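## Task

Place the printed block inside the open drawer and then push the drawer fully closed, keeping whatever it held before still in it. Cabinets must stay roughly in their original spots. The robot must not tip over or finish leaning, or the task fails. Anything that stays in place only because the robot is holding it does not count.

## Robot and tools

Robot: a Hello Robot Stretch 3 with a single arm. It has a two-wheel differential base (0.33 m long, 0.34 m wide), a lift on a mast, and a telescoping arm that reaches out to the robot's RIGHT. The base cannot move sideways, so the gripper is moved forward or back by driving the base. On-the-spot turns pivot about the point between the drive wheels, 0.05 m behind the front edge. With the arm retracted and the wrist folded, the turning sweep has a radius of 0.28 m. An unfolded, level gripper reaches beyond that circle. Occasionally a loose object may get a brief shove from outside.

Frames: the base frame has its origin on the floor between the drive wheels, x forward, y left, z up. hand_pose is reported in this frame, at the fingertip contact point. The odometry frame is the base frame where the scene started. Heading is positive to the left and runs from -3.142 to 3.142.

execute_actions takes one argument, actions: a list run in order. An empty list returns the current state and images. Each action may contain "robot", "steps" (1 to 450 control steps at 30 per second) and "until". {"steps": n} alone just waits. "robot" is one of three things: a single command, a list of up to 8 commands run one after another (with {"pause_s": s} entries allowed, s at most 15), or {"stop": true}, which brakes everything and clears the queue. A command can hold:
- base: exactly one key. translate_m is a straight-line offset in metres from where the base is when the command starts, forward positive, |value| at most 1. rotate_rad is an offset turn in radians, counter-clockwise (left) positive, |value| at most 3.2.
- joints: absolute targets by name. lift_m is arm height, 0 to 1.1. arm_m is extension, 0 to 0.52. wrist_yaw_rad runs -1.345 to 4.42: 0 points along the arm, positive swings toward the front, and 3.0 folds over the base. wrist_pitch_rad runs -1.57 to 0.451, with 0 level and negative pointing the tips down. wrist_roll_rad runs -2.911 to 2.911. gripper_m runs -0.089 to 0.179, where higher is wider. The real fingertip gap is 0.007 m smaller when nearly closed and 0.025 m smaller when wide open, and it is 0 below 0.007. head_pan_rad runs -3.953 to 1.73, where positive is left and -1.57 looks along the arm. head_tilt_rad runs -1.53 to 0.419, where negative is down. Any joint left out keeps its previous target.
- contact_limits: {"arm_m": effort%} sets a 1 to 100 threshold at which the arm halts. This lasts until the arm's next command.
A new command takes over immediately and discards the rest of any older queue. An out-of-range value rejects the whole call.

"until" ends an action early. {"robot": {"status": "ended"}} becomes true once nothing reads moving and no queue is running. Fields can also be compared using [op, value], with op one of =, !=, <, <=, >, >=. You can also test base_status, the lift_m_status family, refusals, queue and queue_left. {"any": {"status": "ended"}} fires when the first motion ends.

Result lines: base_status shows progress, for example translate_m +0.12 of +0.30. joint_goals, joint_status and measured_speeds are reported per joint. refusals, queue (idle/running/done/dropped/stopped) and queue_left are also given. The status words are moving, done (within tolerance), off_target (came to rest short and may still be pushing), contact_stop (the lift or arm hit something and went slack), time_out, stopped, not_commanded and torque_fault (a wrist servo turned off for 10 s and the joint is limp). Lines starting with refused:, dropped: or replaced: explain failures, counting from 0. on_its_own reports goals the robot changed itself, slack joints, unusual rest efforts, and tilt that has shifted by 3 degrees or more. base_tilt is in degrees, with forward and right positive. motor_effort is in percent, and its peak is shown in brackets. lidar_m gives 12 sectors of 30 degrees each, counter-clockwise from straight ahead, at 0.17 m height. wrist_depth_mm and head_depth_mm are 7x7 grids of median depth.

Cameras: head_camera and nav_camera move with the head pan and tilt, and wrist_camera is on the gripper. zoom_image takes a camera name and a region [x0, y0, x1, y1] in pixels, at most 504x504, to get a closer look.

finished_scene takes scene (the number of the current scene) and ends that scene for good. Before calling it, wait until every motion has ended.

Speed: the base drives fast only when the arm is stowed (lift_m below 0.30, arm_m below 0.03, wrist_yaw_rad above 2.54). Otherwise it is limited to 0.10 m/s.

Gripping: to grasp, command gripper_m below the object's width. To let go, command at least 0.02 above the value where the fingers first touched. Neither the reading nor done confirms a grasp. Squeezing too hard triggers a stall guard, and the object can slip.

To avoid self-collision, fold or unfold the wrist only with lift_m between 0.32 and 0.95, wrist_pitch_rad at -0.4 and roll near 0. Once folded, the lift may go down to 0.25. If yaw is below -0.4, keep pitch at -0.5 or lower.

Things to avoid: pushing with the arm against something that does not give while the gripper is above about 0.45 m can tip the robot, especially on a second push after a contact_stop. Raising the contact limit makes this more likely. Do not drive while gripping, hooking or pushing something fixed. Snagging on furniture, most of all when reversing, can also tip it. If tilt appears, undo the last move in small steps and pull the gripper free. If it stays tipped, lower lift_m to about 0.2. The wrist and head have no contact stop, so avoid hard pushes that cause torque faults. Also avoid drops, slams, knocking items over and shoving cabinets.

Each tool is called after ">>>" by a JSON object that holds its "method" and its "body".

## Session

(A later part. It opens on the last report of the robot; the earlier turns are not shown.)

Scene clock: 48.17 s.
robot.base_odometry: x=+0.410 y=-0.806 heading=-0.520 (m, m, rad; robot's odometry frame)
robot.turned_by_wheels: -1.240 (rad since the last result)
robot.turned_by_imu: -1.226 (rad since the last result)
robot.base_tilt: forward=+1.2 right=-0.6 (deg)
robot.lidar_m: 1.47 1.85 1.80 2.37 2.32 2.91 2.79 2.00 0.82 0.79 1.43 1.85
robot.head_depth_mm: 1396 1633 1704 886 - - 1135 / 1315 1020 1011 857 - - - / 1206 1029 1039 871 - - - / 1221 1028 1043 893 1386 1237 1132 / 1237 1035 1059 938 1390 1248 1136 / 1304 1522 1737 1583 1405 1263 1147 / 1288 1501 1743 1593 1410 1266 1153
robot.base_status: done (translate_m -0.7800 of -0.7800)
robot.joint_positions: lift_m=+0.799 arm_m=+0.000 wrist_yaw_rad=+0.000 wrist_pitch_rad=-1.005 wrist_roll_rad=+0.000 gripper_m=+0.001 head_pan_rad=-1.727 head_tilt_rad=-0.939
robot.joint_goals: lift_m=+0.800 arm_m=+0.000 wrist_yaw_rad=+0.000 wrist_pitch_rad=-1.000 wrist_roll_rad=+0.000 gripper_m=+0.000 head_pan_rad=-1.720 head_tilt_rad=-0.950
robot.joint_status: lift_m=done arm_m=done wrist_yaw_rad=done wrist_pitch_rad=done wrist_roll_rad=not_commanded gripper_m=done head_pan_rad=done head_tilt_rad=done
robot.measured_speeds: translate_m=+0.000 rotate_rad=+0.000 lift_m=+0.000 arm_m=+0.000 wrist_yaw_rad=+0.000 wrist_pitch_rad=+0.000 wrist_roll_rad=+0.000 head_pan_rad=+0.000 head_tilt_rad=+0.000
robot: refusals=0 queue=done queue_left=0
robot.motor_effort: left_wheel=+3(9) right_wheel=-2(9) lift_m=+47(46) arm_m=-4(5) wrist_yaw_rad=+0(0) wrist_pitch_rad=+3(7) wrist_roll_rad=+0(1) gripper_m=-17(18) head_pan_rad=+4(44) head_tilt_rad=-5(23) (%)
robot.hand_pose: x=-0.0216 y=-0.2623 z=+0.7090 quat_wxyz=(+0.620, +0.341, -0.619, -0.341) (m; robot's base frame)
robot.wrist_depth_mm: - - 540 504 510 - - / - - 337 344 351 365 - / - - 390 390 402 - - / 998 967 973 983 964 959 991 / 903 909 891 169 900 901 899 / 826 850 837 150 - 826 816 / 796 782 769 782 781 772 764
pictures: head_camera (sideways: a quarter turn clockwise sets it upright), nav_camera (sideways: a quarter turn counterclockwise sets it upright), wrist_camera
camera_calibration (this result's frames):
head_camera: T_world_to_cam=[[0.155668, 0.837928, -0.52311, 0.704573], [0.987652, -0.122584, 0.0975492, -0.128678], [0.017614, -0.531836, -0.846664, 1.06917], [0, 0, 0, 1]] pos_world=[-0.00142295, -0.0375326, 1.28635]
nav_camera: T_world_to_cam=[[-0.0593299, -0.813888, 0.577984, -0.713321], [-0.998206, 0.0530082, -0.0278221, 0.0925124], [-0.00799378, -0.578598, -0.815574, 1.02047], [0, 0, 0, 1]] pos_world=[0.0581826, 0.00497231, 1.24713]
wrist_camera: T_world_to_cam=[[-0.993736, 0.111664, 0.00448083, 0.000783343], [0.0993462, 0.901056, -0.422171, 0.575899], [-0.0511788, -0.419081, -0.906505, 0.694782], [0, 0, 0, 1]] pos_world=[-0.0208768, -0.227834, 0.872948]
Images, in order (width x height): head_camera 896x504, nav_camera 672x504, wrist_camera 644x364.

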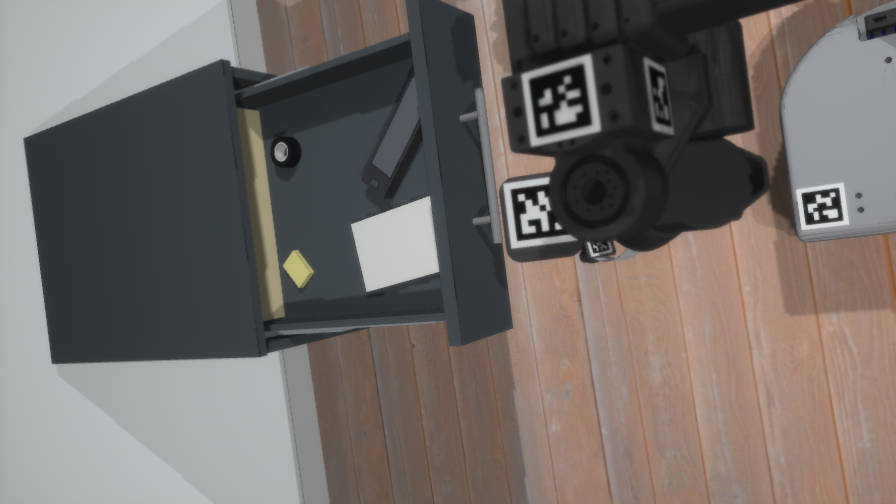

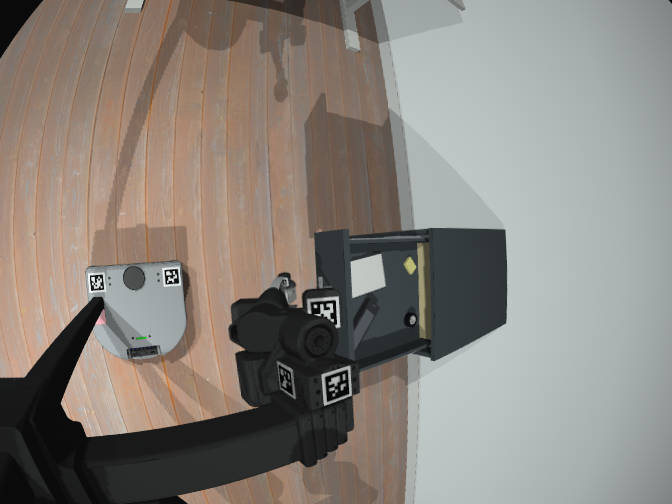

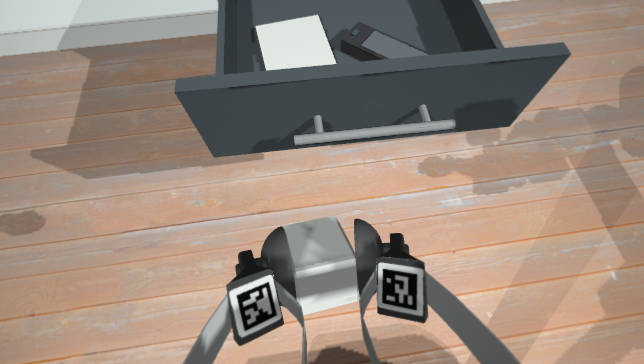

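>>> {"method": "execute_actions", "body": {"actions": [{"robot":[{"joints":{"arm_m":0.455},"base":{"translate_m":-0.06}},{"joints":{"lift_m":0.65}}],"steps":450,"until":{"robot":{"status":"ended"}}}]}}

Scene clock: 55.00 s.
robot.base_odometry: x=+0.358 y=-0.776 heading=-0.520 (m, m, rad; robot's odometry frame)
robot.turned_by_wheels: +0.000 (rad since the last result)
robot.turned_by_imu: -0.001 (rad since the last result)
robot.base_tilt: forward=+1.1 right=-0.4 (deg)
robot.lidar_m: 1.53 1.85 1.84 2.37 2.32 2.85 2.73 2.00 0.82 0.79 1.43 1.91
robot.head_depth_mm: 1400 1660 1720 1475 1358 - - / 1392 1520 1690 - 1335 1222 - / 1209 1054 1009 867 1366 1232 - / 1220 1072 1008 857 1378 1246 1135 / 1236 1028 1055 880 1390 1244 1134 / 1246 1097 1727 1546 1406 1259 1142 / 1288 1509 1747 1593 1412 1272 1149
robot.base_status: done (translate_m -0.0600 of -0.0600)
robot.joint_positions: lift_m=+0.651 arm_m=+0.455 wrist_yaw_rad=+0.000 wrist_pitch_rad=-1.006 wrist_roll_rad=+0.000 gripper_m=+0.001 head_pan_rad=-1.727 head_tilt_rad=-0.939
robot.joint_goals: lift_m=+0.650 arm_m=+0.455 wrist_yaw_rad=+0.000 wrist_pitch_rad=-1.000 wrist_roll_rad=+0.000 gripper_m=+0.000 head_pan_rad=-1.720 head_tilt_rad=-0.950
robot.joint_status: lift_m=done arm_m=done wrist_yaw_rad=done wrist_pitch_rad=done wrist_roll_rad=not_commanded gripper_m=done head_pan_rad=done head_tilt_rad=done
robot.measured_speeds: translate_m=+0.000 rotate_rad=+0.000 lift_m=+0.000 arm_m=+0.000 wrist_yaw_rad=+0.000 wrist_pitch_rad=+0.000 wrist_roll_rad=+0.000 head_pan_rad=+0.000 head_tilt_rad=+0.000
robot: refusals=0 queue=done queue_left=0
robot.motor_effort: left_wheel=+2(6) right_wheel=-2(7) lift_m=+21(48) arm_m=+3(4) wrist_yaw_rad=+1(0) wrist_pitch_rad=+4(4) wrist_roll_rad=+0(0) gripper_m=-17(17) head_pan_rad=+2(4) head_tilt_rad=-5(4) (%)
robot.hand_pose: x=-0.0216 y=-0.7165 z=+0.5599 quat_wxyz=(+0.620, +0.341, -0.619, -0.341) (m; robot's base frame)
robot.wrist_depth_mm: 120 121 123 128 133 228 209 / 194 232 243 252 257 260 216 / 193 245 237 244 240 239 220 / 193 225 225 224 224 223 216 / 186 210 209 171 211 208 206 / 184 195 195 149 - 194 193 / 178 183 171 178 182 181 179
pictures: head_camera (sideways: a quarter turn clockwise sets it upright), nav_camera (sideways: a quarter turn counterclockwise sets it upright), wrist_camera
camera_calibration (this result's frames):
head_camera: T_world_to_cam=[[0.155655, 0.837935, -0.523102, 0.704562], [0.987654, -0.122569, 0.0975495, -0.128678], [0.0176241, -0.531828, -0.846669, 1.06917], [0, 0, 0, 1]] pos_world=[-0.0014223, -0.0375326, 1.28635]
nav_camera: T_world_to_cam=[[-0.0593172, -0.813895, 0.577976, -0.71331], [-0.998207, 0.0529918, -0.0278231, 0.0925137], [-0.00798291, -0.578591, -0.815579, 1.02047], [0, 0, 0, 1]] pos_world=[0.0581826, 0.00497369, 1.24713]
wrist_camera: T_world_to_cam=[[-0.993735, 0.111664, 0.00460422, 0.0521023], [0.099351, 0.901521, -0.421176, 0.922017], [-0.0511811, -0.41808, -0.906967, 0.370256], [0, 0, 0, 1]] pos_world=[-0.0208773, -0.682239, 0.723902]
Images, in order (width x height): head_camera 896x504, nav_camera 672x504, wrist_camera 644x364.

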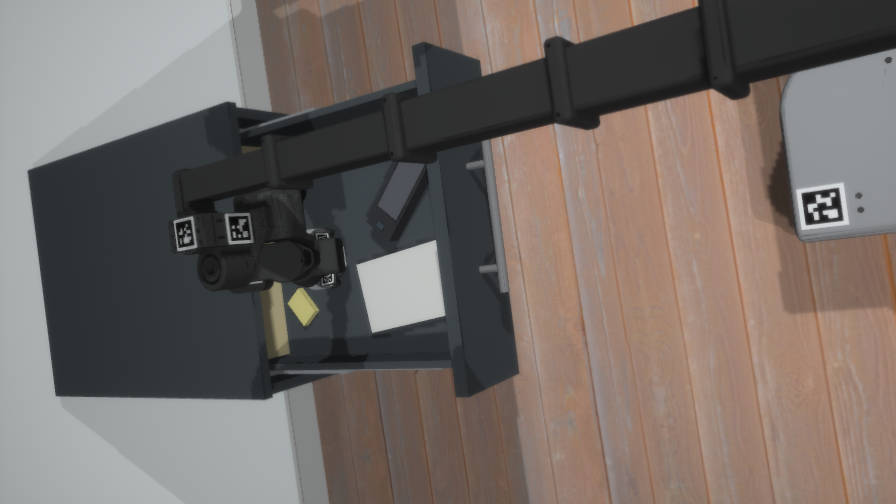

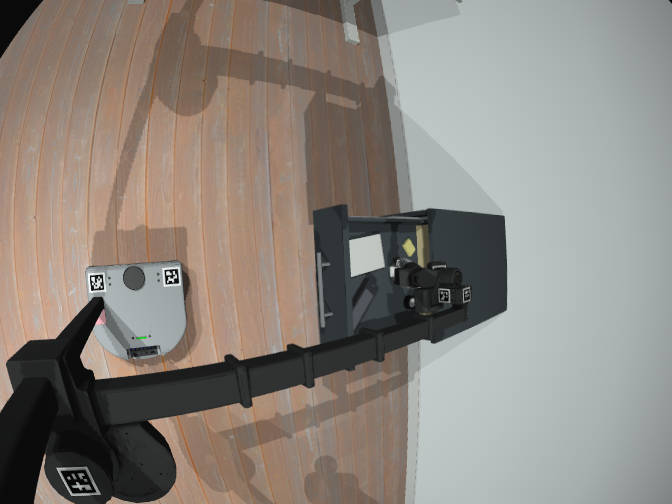

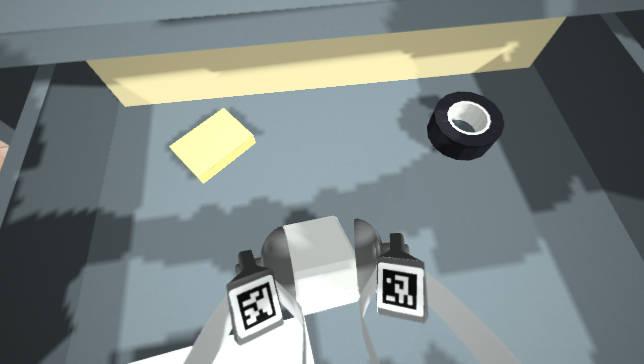

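>>> {"method": "execute_actions", "body": {"actions": [{"robot":[{"joints":{"lift_m":0.637}},{"joints":{"gripper_m":0.075}},{"joints":{"lift_m":0.77}},{"joints":{"arm_m":0,"gripper_m":0,"wrist_pitch_rad":-0.4}},{"joints":{"lift_m":0.595}},{"joints":{"arm_m":0.36},"contact_limits":{"arm_m":25}}],"steps":450,"until":{"robot":{"status":"ended"}}},{"steps":200,"until":{"robot":{"status":"ended"}}}]}}

Scene clock: 69.63 s.
robot.base_odometry: x=+0.358 y=-0.776 heading=-0.520 (m, m, rad; robot's odometry frame)
robot.turned_by_wheels: +0.000 (rad since the last result)
robot.turned_by_imu: -0.002 (rad since the last result)
robot.base_tilt: forward=+1.0 right=-0.5 (deg)
robot.lidar_m: 1.53 1.85 1.84 2.36 2.32 2.85 2.73 2.01 0.82 0.80 1.43 1.90
robot.head_depth_mm: 1402 1672 1704 1522 1355 1241 - / 1379 1533 1642 1546 - 1215 - / 1202 1028 947 1450 1365 1234 - / 1213 1020 - 1431 1374 1241 1126 / 1231 1029 1023 1412 1385 1242 1136 / 1243 1095 1700 1575 1401 1259 1145 / 1283 1506 1748 1596 1412 1266 1145
robot.base_status: done (translate_m -0.0600 of -0.0600)
robot.joint_positions: lift_m=+0.596 arm_m=+0.360 wrist_yaw_rad=-0.003 wrist_pitch_rad=-0.422 wrist_roll_rad=+0.000 gripper_m=+0.000 head_pan_rad=-1.726 head_tilt_rad=-0.941
robot.joint_goals: lift_m=+0.595 arm_m=+0.360 wrist_yaw_rad=+0.000 wrist_pitch_rad=-0.400 wrist_roll_rad=+0.000 gripper_m=+0.000 head_pan_rad=-1.720 head_tilt_rad=-0.950
robot.joint_status: lift_m=done arm_m=done wrist_yaw_rad=done wrist_pitch_rad=done wrist_roll_rad=not_commanded gripper_m=done head_pan_rad=done head_tilt_rad=done
robot.measured_speeds: translate_m=+0.000 rotate_rad=+0.000 lift_m=+0.000 arm_m=+0.000 wrist_yaw_rad=+0.000 wrist_pitch_rad=+0.000 wrist_roll_rad=+0.000 head_pan_rad=+0.000 head_tilt_rad=+0.000
robot: refusals=0 queue=done queue_left=0
robot.motor_effort: left_wheel=+0(4) right_wheel=+1(6) lift_m=+20(48) arm_m=+5(12) wrist_yaw_rad=+3(3) wrist_pitch_rad=+13(16) wrist_roll_rad=+0(0) gripper_m=-2(96) head_pan_rad=+3(3) head_tilt_rad=-3(4) (%)
robot.contact_limits: arm_m 25 (drawing in: default 31, maximum 50; extending or still: default 41, maximum 67)
robot.hand_pose: x=-0.0223 y=-0.7285 z=+0.6074 quat_wxyz=(+0.691, +0.147, -0.691, -0.150) (m; robot's base frame)
robot.wrist_depth_mm: 645 661 667 696 717 742 784 / 705 700 397 363 331 305 815 / 726 252 238 225 212 214 217 / 207 205 361 359 385 182 184 / 204 171 173 173 182 189 195 / 178 182 187 - 202 206 222 / 200 204 200 176 232 319 707
pictures: head_camera (sideways: a quarter turn clockwise sets it upright), nav_camera (sideways: a quarter turn counterclockwise sets it upright), wrist_camera
camera_calibration (this result's frames):
head_camera: T_world_to_cam=[[0.155551, 0.839052, -0.52134, 0.702267], [0.987663, -0.122449, 0.097616, -0.128764], [0.0180676, -0.530092, -0.847747, 1.07057], [0, 0, 0, 1]] pos_world=[-0.00140516, -0.0375032, 1.28627]
nav_camera: T_world_to_cam=[[-0.0592387, -0.815092, 0.576294, -0.711119], [-0.998215, 0.0527259, -0.0280353, 0.0927899], [-0.00753425, -0.576927, -0.816761, 1.02201], [0, 0, 0, 1]] pos_world=[0.0581985, 0.00510235, 1.24715]
wrist_camera: T_world_to_cam=[[-0.993455, 0.0986302, -0.0576058, 0.0808441], [0.100778, 0.519526, -0.848491, 0.934165], [-0.0537592, -0.848743, -0.526065, -0.136904], [0, 0, 0, 1]] pos_world=[-0.0211886, -0.609493, 0.725267]
Images, in order (width x height): head_camera 896x504, nav_camera 672x504, wrist_camera 644x364.

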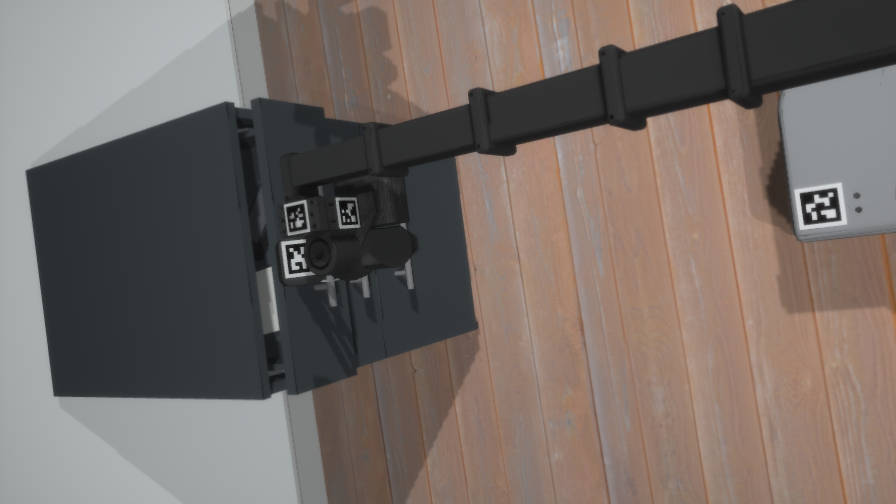

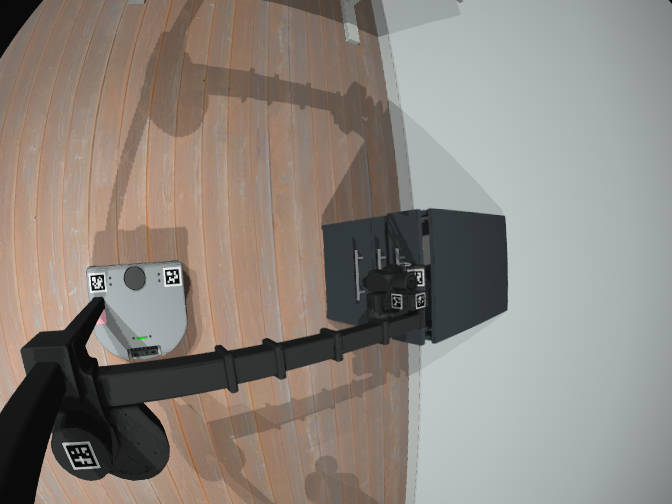

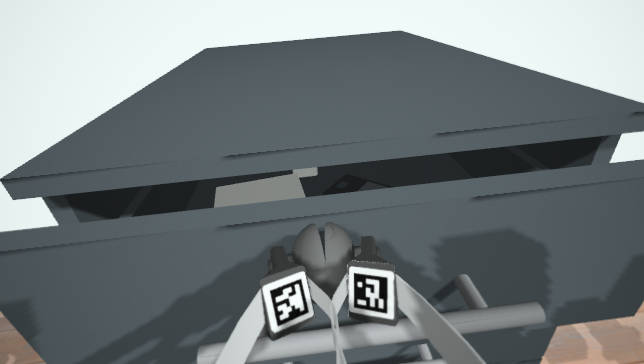

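>>> {"method": "execute_actions", "body": {"actions": [{"robot":{"joints":{"arm_m":0.42},"contact_limits":{"arm_m":22}},"steps":200,"until":{"robot":{"status":"ended"}}},{"robot":{"joints":{"arm_m":0.33,"lift_m":0.62}},"steps":200,"until":{"robot":{"status":"ended"}}}]}}

Scene clock: 72.47 s.
robot.base_odometry: x=+0.358 y=-0.776 heading=-0.520 (m, m, rad; robot's odometry frame)
robot.turned_by_wheels: +0.000 (rad since the last result)
robot.turned_by_imu: -0.001 (rad since the last result)
robot.base_tilt: forward=+1.1 right=-0.5 (deg)
robot.lidar_m: 1.53 1.85 1.84 2.37 2.32 2.86 2.73 2.01 0.82 0.80 1.43 1.90
robot.head_depth_mm: 1395 1660 1717 1505 1361 - - / 1384 1529 1663 1551 1334 1211 - / 1198 1005 1009 1464 1367 1238 - / 1212 1020 - 1424 1372 1239 1133 / 1233 1029 1069 1418 1386 1248 1135 / 1248 1089 1743 1563 1397 1259 1147 / 1283 1508 1746 1587 1409 1265 1148
robot.base_status: done (translate_m -0.0600 of -0.0600)
robot.joint_positions: lift_m=+0.619 arm_m=+0.330 wrist_yaw_rad=+0.001 wrist_pitch_rad=-0.421 wrist_roll_rad=+0.000 gripper_m=+0.000 head_pan_rad=-1.726 head_tilt_rad=-0.941
robot.joint_goals: lift_m=+0.620 arm_m=+0.330 wrist_yaw_rad=+0.000 wrist_pitch_rad=-0.400 wrist_roll_rad=+0.000 gripper_m=+0.000 head_pan_rad=-1.720 head_tilt_rad=-0.950
robot.joint_status: lift_m=done arm_m=done wrist_yaw_rad=done wrist_pitch_rad=done wrist_roll_rad=not_commanded gripper_m=done head_pan_rad=done head_tilt_rad=done
robot.measured_speeds: translate_m=+0.000 rotate_rad=+0.000 lift_m=+0.000 arm_m=+0.000 wrist_yaw_rad=+0.000 wrist_pitch_rad=+0.000 wrist_roll_rad=+0.000 head_pan_rad=+0.000 head_tilt_rad=+0.000
robot: refusals=0 queue=done queue_left=0
robot.motor_effort: left_wheel=+0(3) right_wheel=+0(4) lift_m=+47(48) arm_m=-4(23) wrist_yaw_rad=-1(4) wrist_pitch_rad=+12(26) wrist_roll_rad=+0(0) gripper_m=-2(3) head_pan_rad=+3(4) head_tilt_rad=-3(4) (%)
robot.hand_pose: x=-0.0214 y=-0.6993 z=+0.6315 quat_wxyz=(+0.692, +0.148, -0.691, -0.148) (m; robot's base frame)
robot.wrist_depth_mm: 674 688 706 740 736 775 807 / 719 723 512 463 429 806 877 / 763 331 306 289 275 260 908 / 825 244 248 254 258 268 - / 910 262 270 272 277 292 - / 985 293 298 - 314 331 879 / 870 788 333 348 349 384 774
pictures: head_camera (sideways: a quarter turn clockwise sets it upright), nav_camera (sideways: a quarter turn counterclockwise sets it upright), wrist_camera
replaced: robot.arm_m: its motion had ended contact_stop
camera_calibration (this result's frames):
head_camera: T_world_to_cam=[[0.155554, 0.839088, -0.521282, 0.702192], [0.987662, -0.122453, 0.0976182, -0.128767], [0.0180778, -0.530035, -0.847783, 1.07062], [0, 0, 0, 1]] pos_world=[-0.00140491, -0.0375022, 1.28626]
nav_camera: T_world_to_cam=[[-0.0592428, -0.815131, 0.576239, -0.711047], [-0.998215, 0.0527252, -0.0280423, 0.092799], [-0.00752421, -0.576872, -0.8168, 1.02206], [0, 0, 0, 1]] pos_world=[0.0581991, 0.00510615, 1.24715]
wrist_camera: T_world_to_cam=[[-0.993834, 0.0946824, -0.0577064, 0.0775185], [0.0987457, 0.519015, -0.849042, 0.939352], [-0.0504389, -0.849505, -0.525164, -0.100356], [0, 0, 0, 1]] pos_world=[-0.0207783, -0.58013, 0.749319]
Images, in order (width x height): head_camera 896x504, nav_camera 672x504, wrist_camera 644x364.

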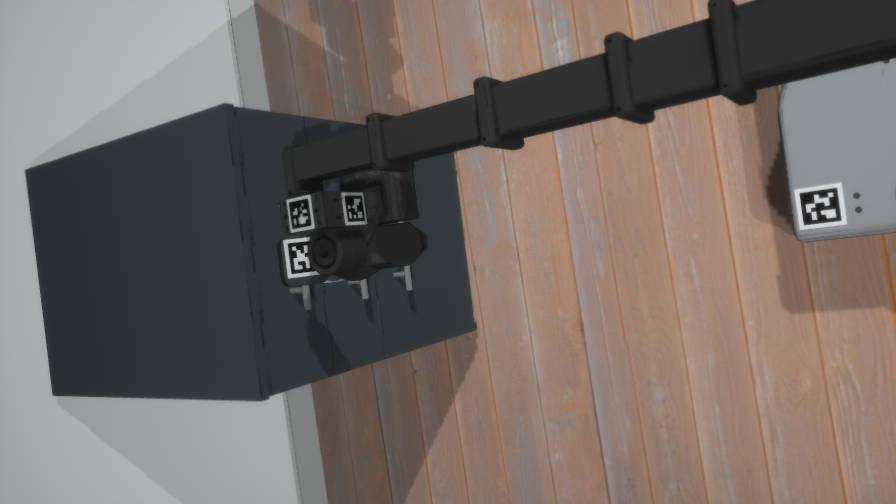

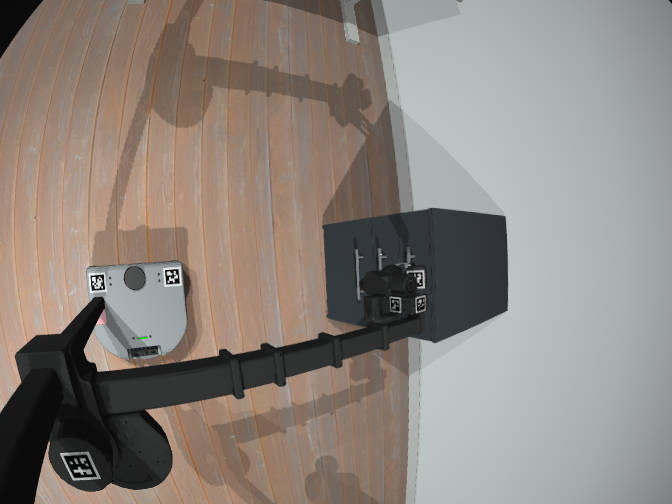

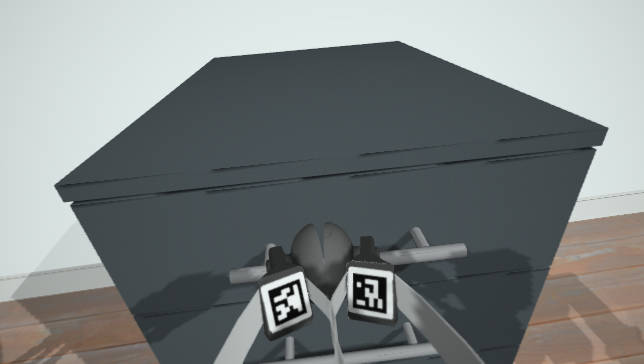

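>>> {"method": "finished_scene", "body": {"scene": 1}}

The scene is finished: the task was done.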